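## Task

Scene 1: push the key labelled CALL on the operator panel so that its lamp is on at the end, with every other lamp off. The result must hold without the robot keeping anything in place; release and back the gripper away afterwards.

## Robot and tools

Robot: one six-joint arm with a two-finger parallel gripper, simulated in physics. The panel holds four keys in random order, each with its name printed next to it. A light push lights a key's lamp, and a press is permanent, so pushing the wrong key ruins the goal. Read the labels first, using zoom_image where needed.

Frame: the scene frame has its origin on the table top directly under the arm's base. +z is up, and +y is to the left when looking along +x. Positions are in metres. Orientations are quaternions written w first (qw, qx, qy, qz). The base may be tilted slightly, and the reported hand position can be off, more so at long reach. The gripper's fingers point along its own +z axis and open and close along its own y axis. end_effector_position is the point between the closed finger pads, about 2 cm behind the fingertips. Pressing with the closed fingertips, pointing down, is a natural choice.

Row format: every row has 8 numbers, x, y, z, qw, qx, qy, qz, opening. x, y, z is an absolute target position for the gripper and the quaternion is an absolute target orientation, both in the scene frame. Opening runs from -1 (closed) to +1 (fully open, 0.084 m). Include the quaternion you want in every row. Do not copy the last reported one, because it may have drifted.

execute_actions: takes actions, a list holding one item or none, plus an optional pictures boolean. An empty list sends nothing and returns the current state. {"rows": [...], "steps": n} applies one row per control step of 1/30 s. It takes up to 15 rows, and n is at most 15 (default 15). The last row repeats if there are fewer rows than steps. {"steps": n} without rows is a wait of up to 300 steps, counted from the previous result, so your reply time uses some of them. A call is refused, and nothing is sent, if a target is more than 0.6 m from the last reported position along any of the gripper's axes.

move: target is one 8-number row, an absolute pose plus opening. speed is the path's top speed in m/s, from 0.002 to 0.5 (default 0.25). Turning is capped at twice that value in rad/s. The path is a straight line from the current pose and lasts 0.5 to 10 s; longer paths stop short of the target. The opening is sent when the move starts. The path does not slow for obstacles, and the real hand can lag, stray or overshoot the speed, especially with the arm nearly straight. The result ends with a move: line. done means at rest near the target; other endings include off_target, moving, held and fault. It also lists the limits that acted (paced = the pose was clipped; held = a check blocked some steps, after which the arm may jump fast) and the remaining distance. Pictures are always included.

wait: seconds from 0 to 10. The scene runs and nothing new is sent.

zoom_image: camera is one of cam_high, cam_low, cam_wrist (each 896x504). region is [x0, y0, x1, y1] in pixels from the top-left corner, at most 504 by 504.

Its result reports success and gives the next task. Replying with no tool call ends everything.

Control behaviour: at each step the commanded pose is clipped to within 70 mm and 16 degrees of the measured pose, and damped inverse kinematics then drives the joints, favouring position over orientation. After an action ends, the arm continues only to the last clipped pose, so check the result and send the rest. The Hand target line shows where the controller is heading. Joint speed is capped at 3.14 rad/s. Joint ranges (rad): waist ±6.283, shoulder ±2.304, elbow -4.224 to 0.061, forearm roll ±6.283, wrist pitch ±2.164, wrist roll ±6.283.

Result lines: the state line gives pose, velocities, joint positions, joint torques (offset, scaled and noisy) and grip_measured. "pose unreachable" means the clearance check (which treats the mount as part of the arm) altered or blocked a command, and HELD marks the steps affected.

Hazards: a contact torque at a joint's load limit (waist/shoulder 54.6, elbow 45.5, forearm roll 24.5, wrist 17.2 N m) causes a torque fault. The arm backs off, holds for 10 s and drops the rest of the call. Motors heat while loaded: MOTOR HOT warns at 65 °C, and at 80 °C the brakes engage (OVER-TEMPERATURE FAULT). Approach keys slowly, aim only slightly past the contact point, and stop once the lamp is lit. Avoid slams and hard presses, never knock anything off the table (that ends the scene), and do not touch other keys. Afterwards raise the gripper clear before calling finished_scene.

Each tool is called after "Call:" as a command line: name --argument value for each argument, lists and objects as JSON in quotes; but a table of rows of numbers goes row by row, as --pt "numbers of a row", without its own name.

## Session

Call:
execute_actions --actions '[]'

Scene clock: 0.00 s of 7200.00 s.
end_effector_position=(+0.1491, -0.3734, +0.2456) grip_measured=+1.00 end_effector_quat_wxyz=(+0.018, +0.899, +0.436, +0.041) end_effector_velocity=(+0.000, +0.001, -0.001) end_effector_angular_velocity=(+0.001, +0.000, -0.000)
Joint positions: [-1.438 -1.416 -1.217  0.971 -0.63   3.031  0.084]
Joint velocities: [ 0.001 -0.     0.001  0.001  0.    -0.     0.   ]
Joint torques (N m, as the arm reports them, + toward a larger angle): no reading
Hand target: +0.149, -0.373, +0.246; +0.018, +0.899, +0.436, +0.041

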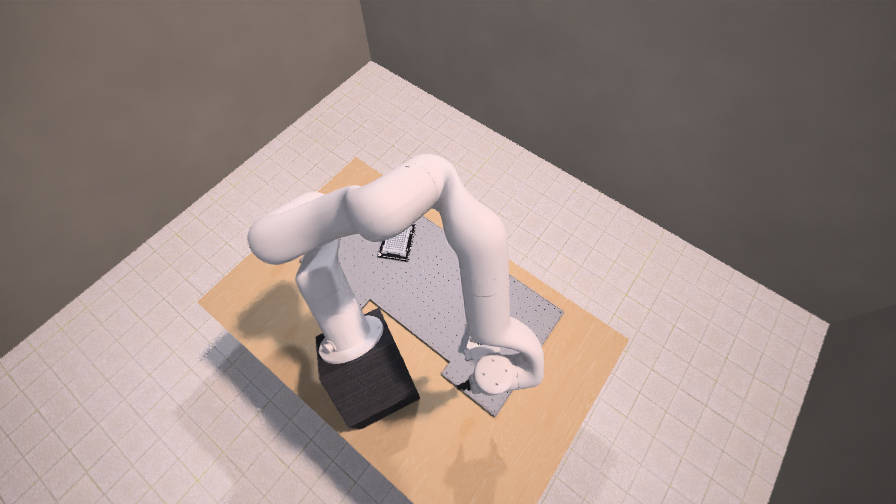

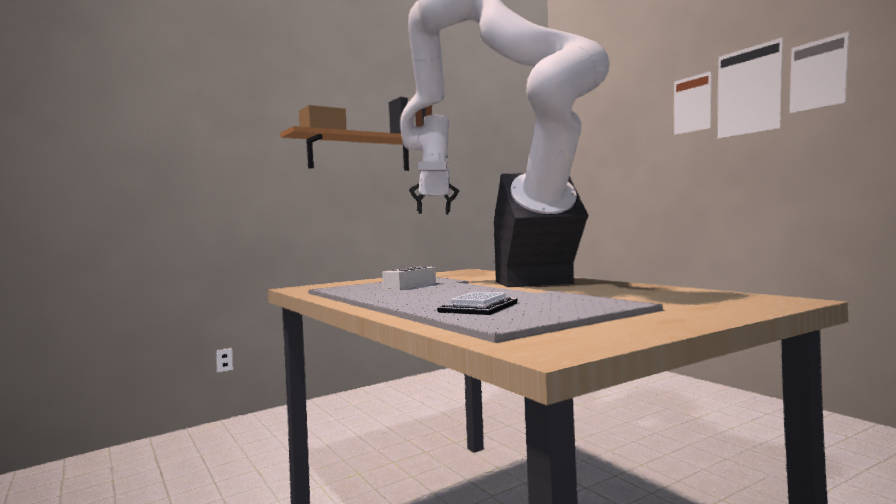

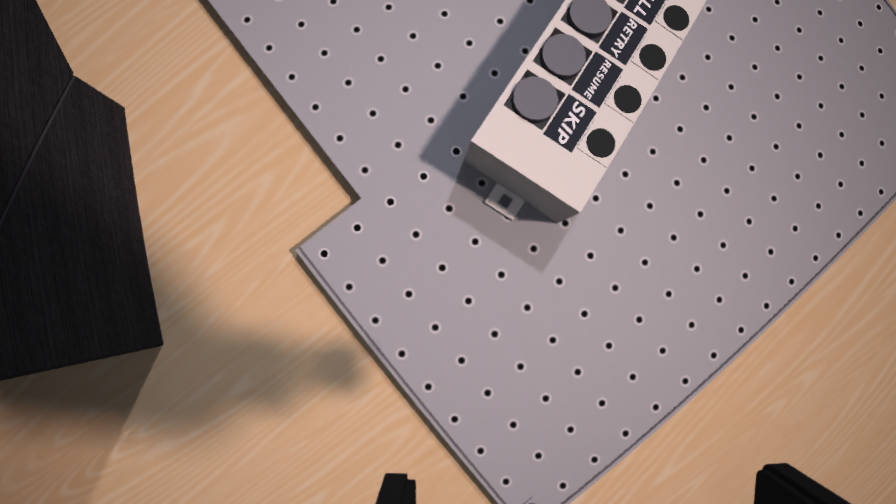

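Call:
move --target '[0.26,-0.235,0.2,0,0.9,0.436,0,-1]'

Scene clock: 6.10 s of 7200.00 s.
end_effector_position=(+0.2602, -0.2348, +0.1995) grip_measured=-1.00 end_effector_quat_wxyz=(-0.000, +0.900, +0.436, +0.001) end_effector_velocity=(+0.003, -0.000, -0.000) end_effector_angular_velocity=(-0.007, -0.002, +0.001)
Joint positions: [-1.036 -1.178 -0.89   1.423 -0.622  2.913  0.   ]
Joint velocities: [ 0.007  0.004  0.001  0.014  0.001 -0.005  0.   ]
Joint torques (N m, as the arm reports them, + toward a larger angle): [-30.64  23.78  -9.48   0.79  -0.7   -0.95]
Hand target: +0.260, -0.235, +0.199; -0.000, +0.900, +0.436, +0.001
Off the commanded pose: 0.001 m, 0 deg.
After step 90, 1.67 s passed at rest.
move: done

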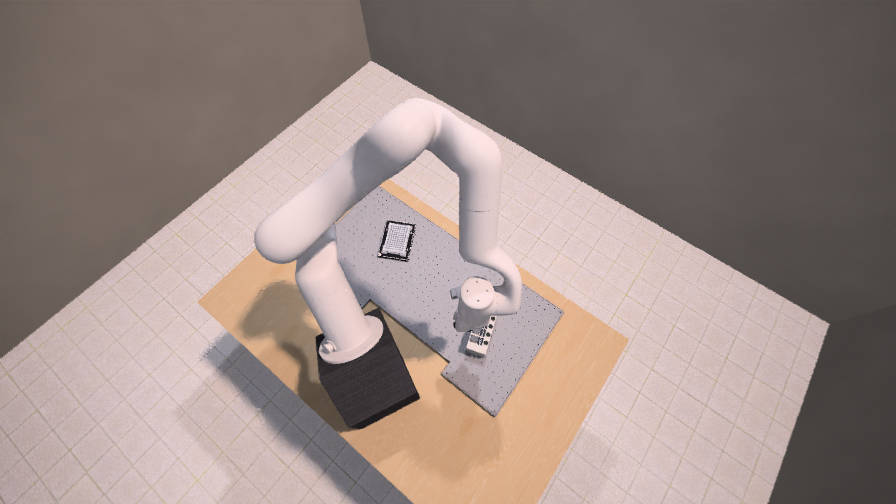

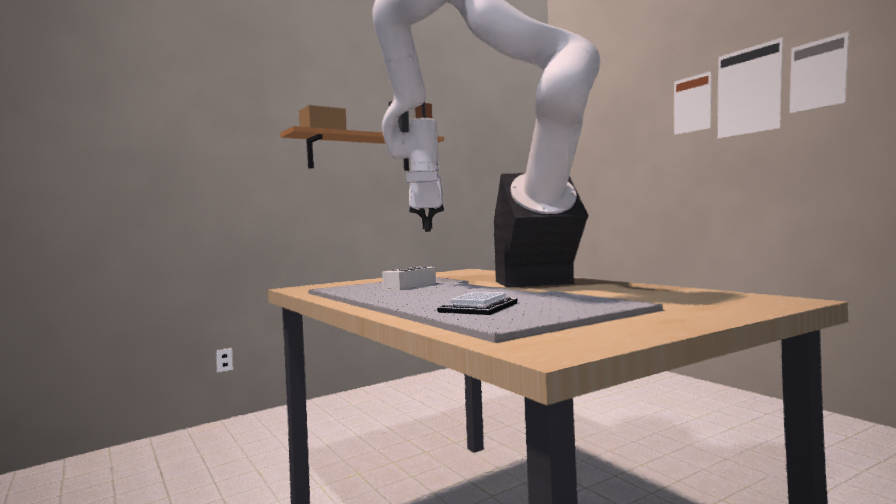

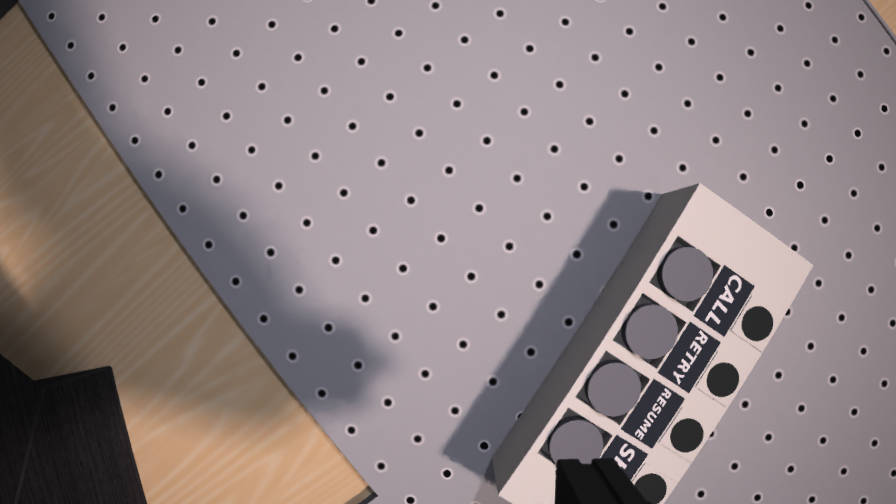

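Call:
move --target '[0.341,-0.242,0.13,0,0.9,0.436,0,-1]'

Scene clock: 12.70 s of 7200.00 s.
end_effector_position=(+0.3410, -0.2415, +0.1301) grip_measured=-1.00 end_effector_quat_wxyz=(-0.000, +0.900, +0.436, +0.000) end_effector_velocity=(+0.001, +0.000, -0.002) end_effector_angular_velocity=(+0.002, +0.002, -0.002)
Joint positions: [-0.81  -1.275 -1.059  1.555 -0.683  3.023  0.   ]
Joint velocities: [ 0.005 -0.004 -0.004  0.001 -0.001  0.005  0.   ]
Joint torques (N m, as the arm reports them, + toward a larger angle): [-38.06  22.44  -8.32   0.6   -0.66  -0.73]
Hand target: +0.341, -0.242, +0.130; -0.000, +0.900, +0.436, +0.000
Off the commanded pose: 0.001 m, 0 deg.
After step 90, 2.47 s passed at rest.
move: done

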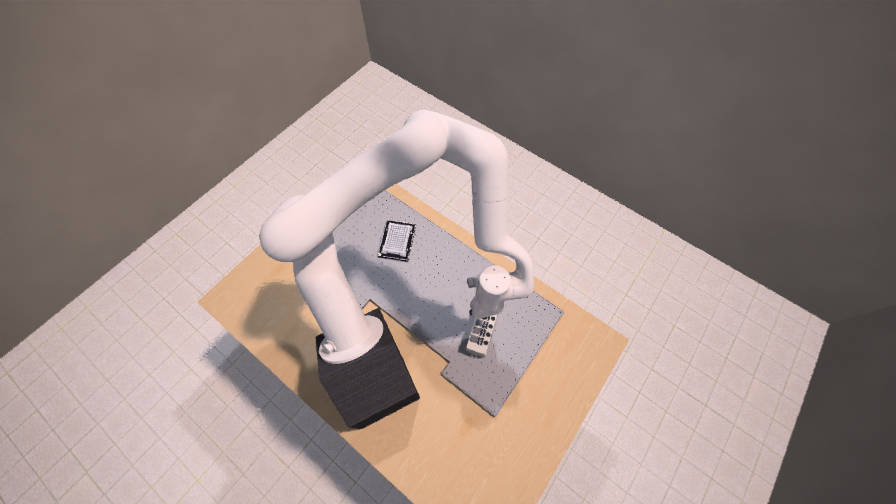

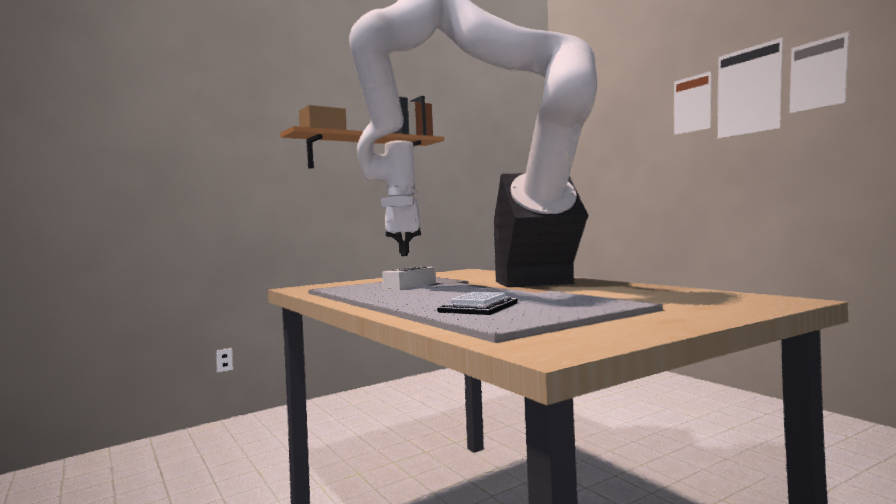

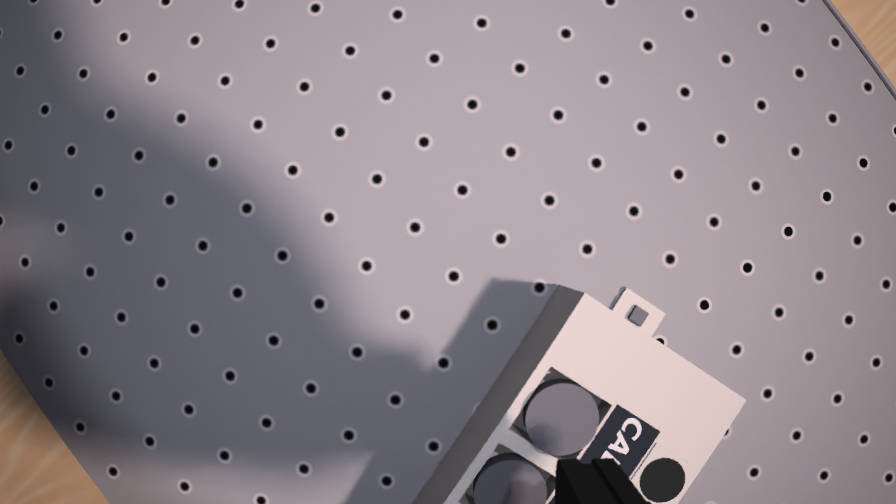

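Call:
move --target '[0.345,-0.237,0.1,0,0.9,0.436,0,-1]' --speed 0.08

Scene clock: 16.20 s of 7200.00 s.
end_effector_position=(+0.3451, -0.2370, +0.1002) grip_measured=-1.00 end_effector_quat_wxyz=(-0.000, +0.900, +0.436, +0.000) end_effector_velocity=(+0.001, -0.000, -0.002) end_effector_angular_velocity=(-0.001, -0.002, -0.000)
Joint positions: [-0.755 -1.322 -1.086  1.634 -0.695  2.991  0.   ]
Joint velocities: [ 0.003 -0.003 -0.003  0.006 -0.001 -0.003  0.   ]
Joint torques (N m, as the arm reports them, + toward a larger angle): [-41.42  23.12  -7.65   0.8   -0.74  -0.47]
Hand target: +0.345, -0.237, +0.100; -0.000, +0.900, +0.436, +0.000
Off the commanded pose: 0.000 m, 0 deg.
move: done

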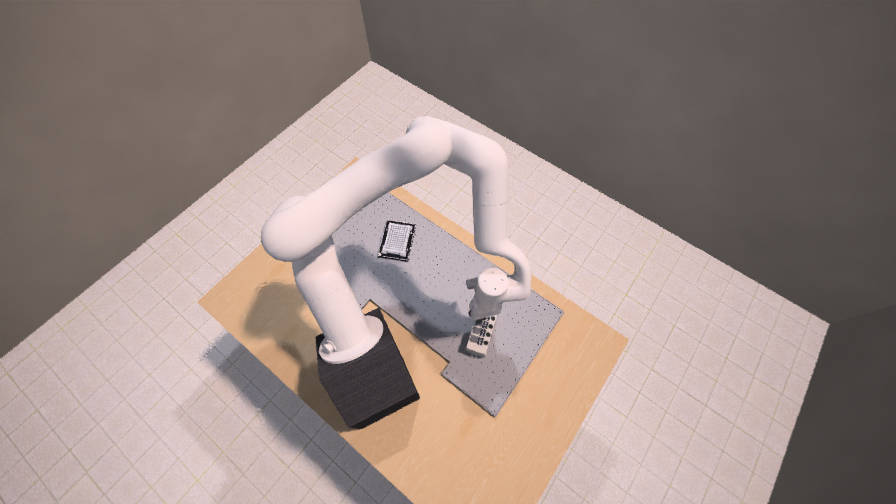

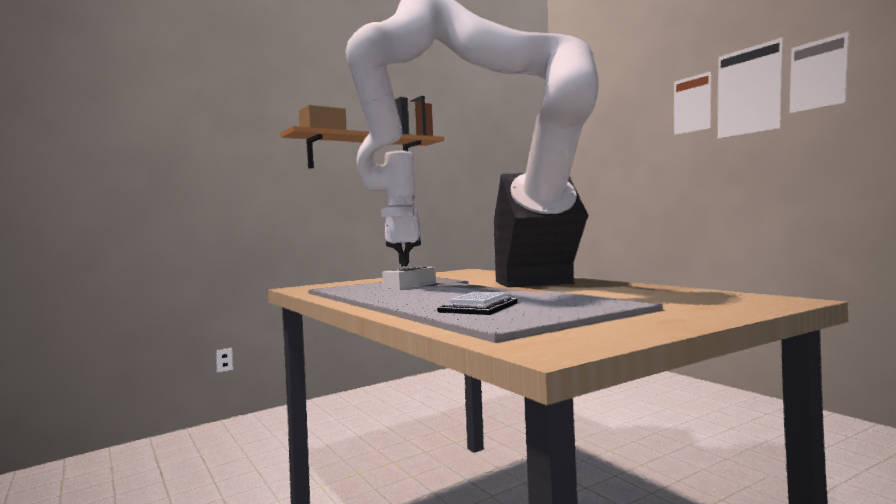

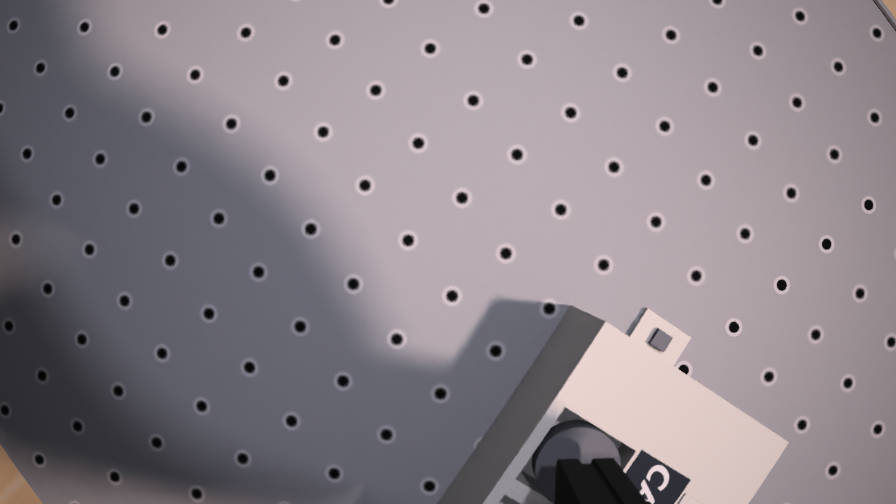

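Call:
move --target '[0.348,-0.233,0.088,0,0.9,0.436,0,-1]' --speed 0.015

Call:
zoom_image --camera "cam_low" --region '[350,230,470,300]'

Scene clock: 20.57 s of 7200.00 s.
end_effector_position=(+0.3479, -0.2332, +0.0884) grip_measured=-1.00 end_effector_quat_wxyz=(+0.000, +0.900, +0.436, -0.000) end_effector_velocity=(+0.002, +0.001, -0.003) end_effector_angular_velocity=(+0.000, -0.000, +0.003)
Joint positions: [-0.728 -1.337 -1.094  1.667 -0.702  2.982  0.   ]
Joint velocities: [ 0.007 -0.002 -0.002  0.007 -0.002 -0.003  0.   ]
Joint torques (N m, as the arm reports them, + toward a larger angle): [-37.39  22.59  -7.17   1.03  -1.29  -0.43]
Hand target: +0.348, -0.233, +0.088; -0.000, +0.900, +0.436, +0.000
Off the commanded pose: 0.000 m, 0 deg.
After step 90, 0.23 s passed at rest.
move: done

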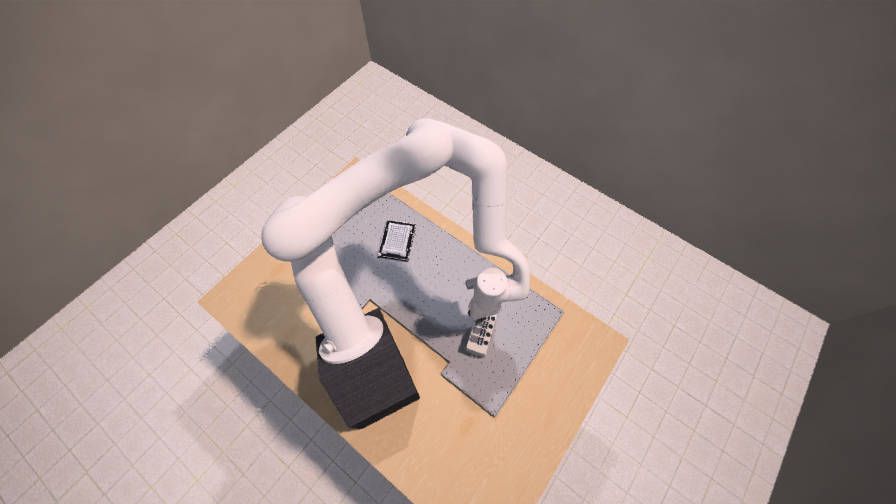

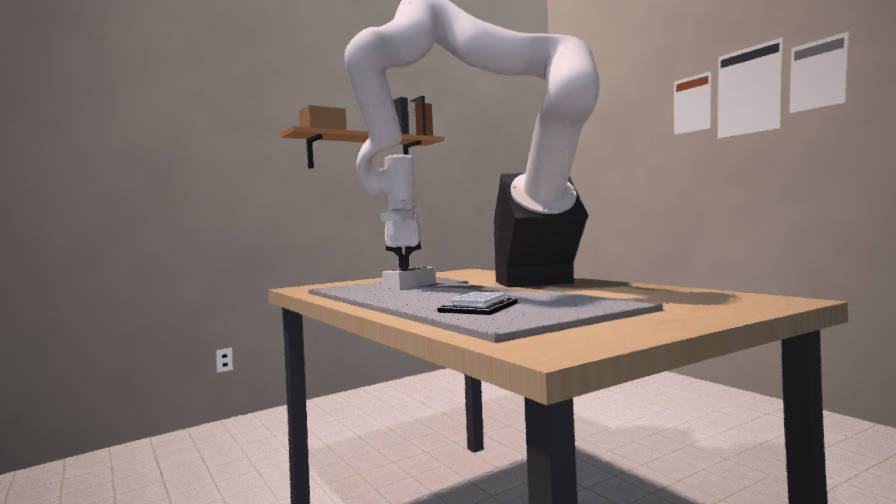

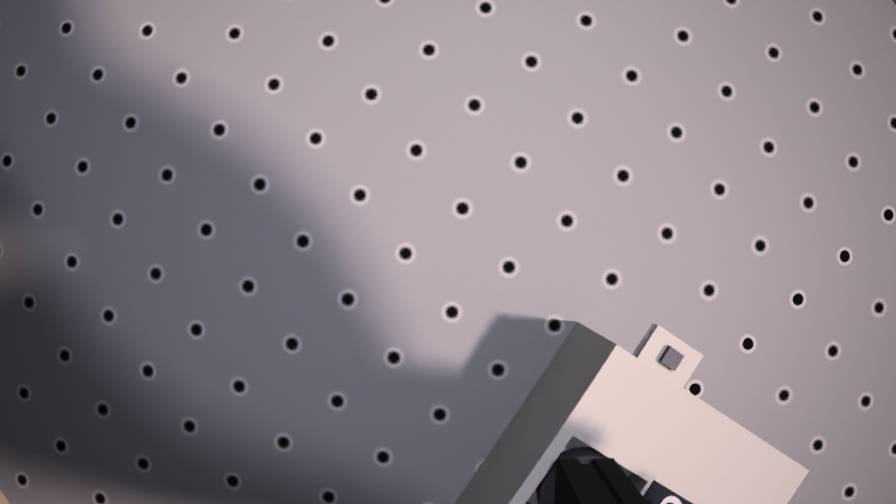

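Region (350, 230, 470, 300) of cam_low's 896x504 image, scaled by 4.200, with more detail than that image has; it fills the top 294 rows of this view, and the rest is white.

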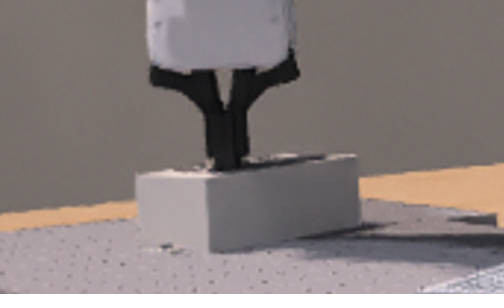

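Call:
move --target '[0.348,-0.233,0.085,0,0.9,0.436,0,-1]' --speed 0.01

Scene clock: 23.87 s of 7200.00 s.
end_effector_position=(+0.3483, -0.2331, +0.0857) grip_measured=-1.00 end_effector_quat_wxyz=(+0.000, +0.900, +0.436, +0.000) end_effector_velocity=(-0.000, -0.000, -0.002) end_effector_angular_velocity=(+0.000, -0.001, -0.002)
Joint positions: [-0.724 -1.342 -1.098  1.673 -0.704  2.98   0.   ]
Joint velocities: [ 0.001 -0.004 -0.002  0.004 -0.001 -0.002  0.   ]
Joint torques (N m, as the arm reports them, + toward a larger angle): [-26.62  12.91  -7.68   2.39  -0.07  -0.51]
Hand target: +0.348, -0.233, +0.085; -0.000, +0.900, +0.436, +0.000
Off the commanded pose: 0.001 m, 0 deg.
move: done

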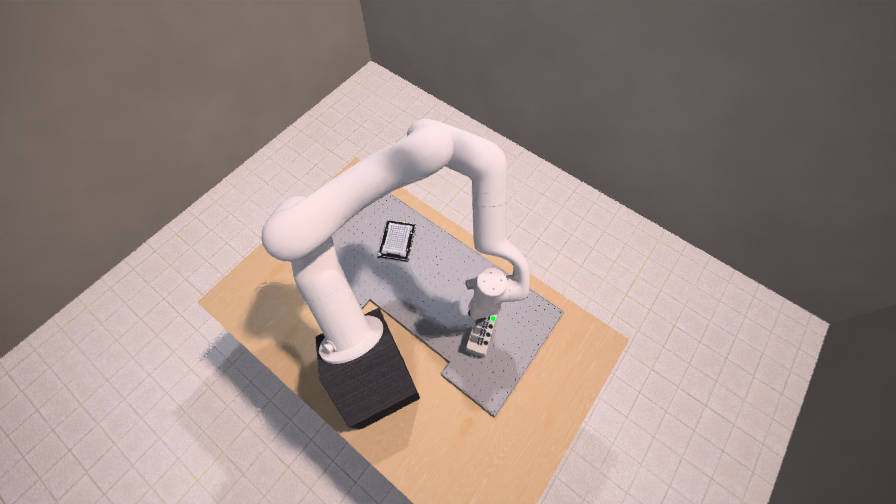

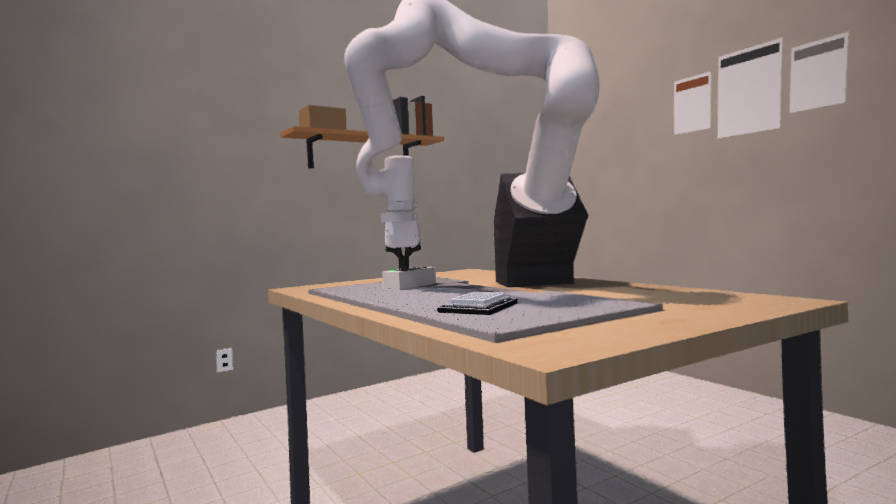

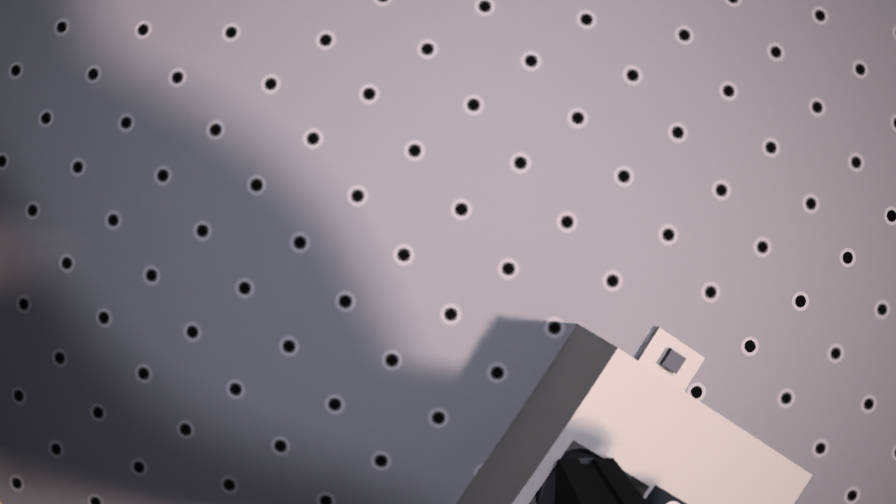

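Call:
move --target '[0.348,-0.233,0.2,0,0.9,0.436,0,-1]'

Call:
finished_scene --scene 1

Scene clock: 28.13 s of 7200.00 s.
end_effector_position=(+0.3476, -0.2330, +0.1998) grip_measured=-1.00 end_effector_quat_wxyz=(+0.000, +0.900, +0.436, -0.000) end_effector_velocity=(+0.002, -0.000, +0.003) end_effector_angular_velocity=(+0.001, -0.001, +0.000)
Joint positions: [-0.891 -1.126 -0.988  1.378 -0.675  3.149  0.   ]
Joint velocities: [-0.003  0.005 -0.002 -0.011 -0.002  0.01   0.   ]
Joint torques (N m, as the arm reports them, + toward a larger angle): [-36.64  22.52 -10.29   0.63  -1.03  -0.69]
Hand target: +0.348, -0.233, +0.200; -0.000, +0.900, +0.436, -0.000
Off the commanded pose: 0.000 m, 0 deg.
After step 90, 0.10 s passed at rest.
move: done

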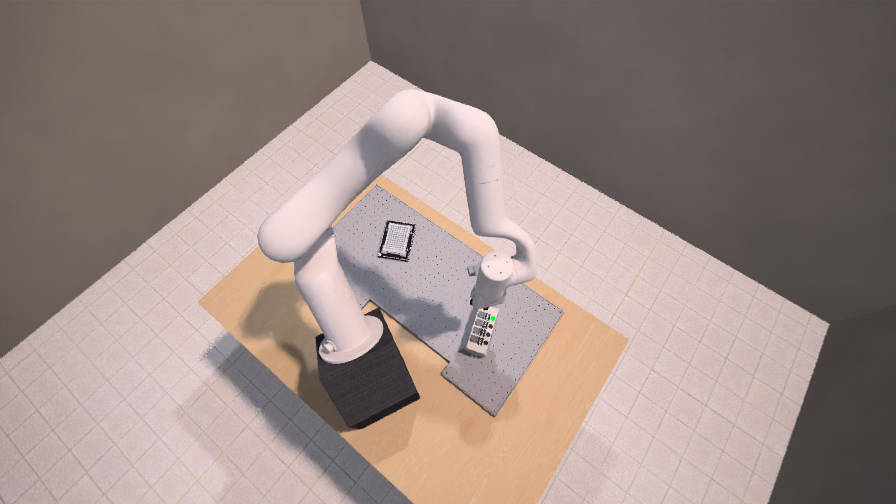

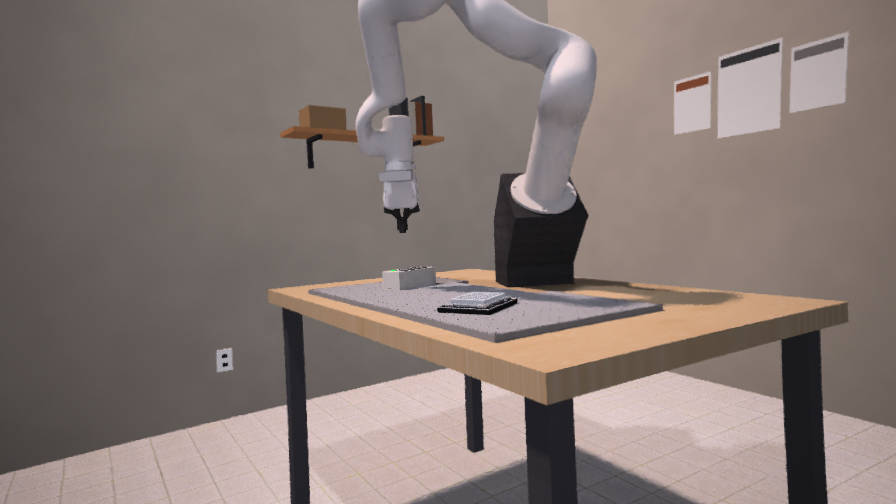

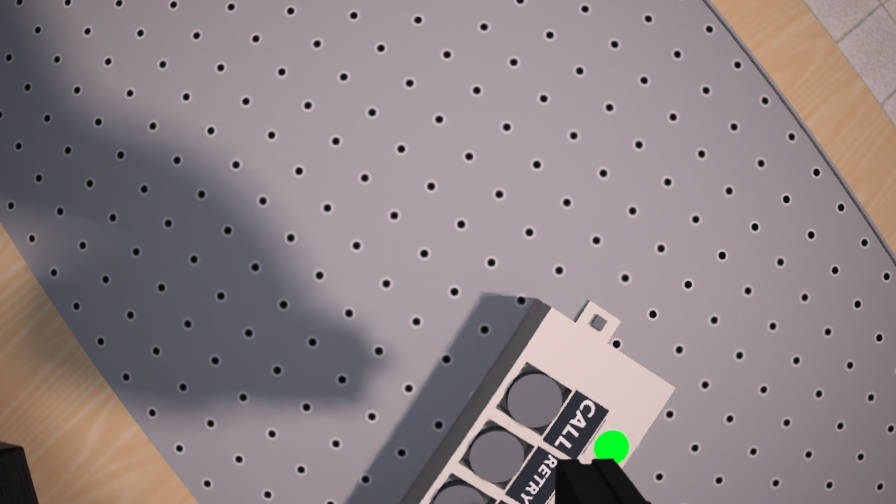

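The scene is finished: the task was done.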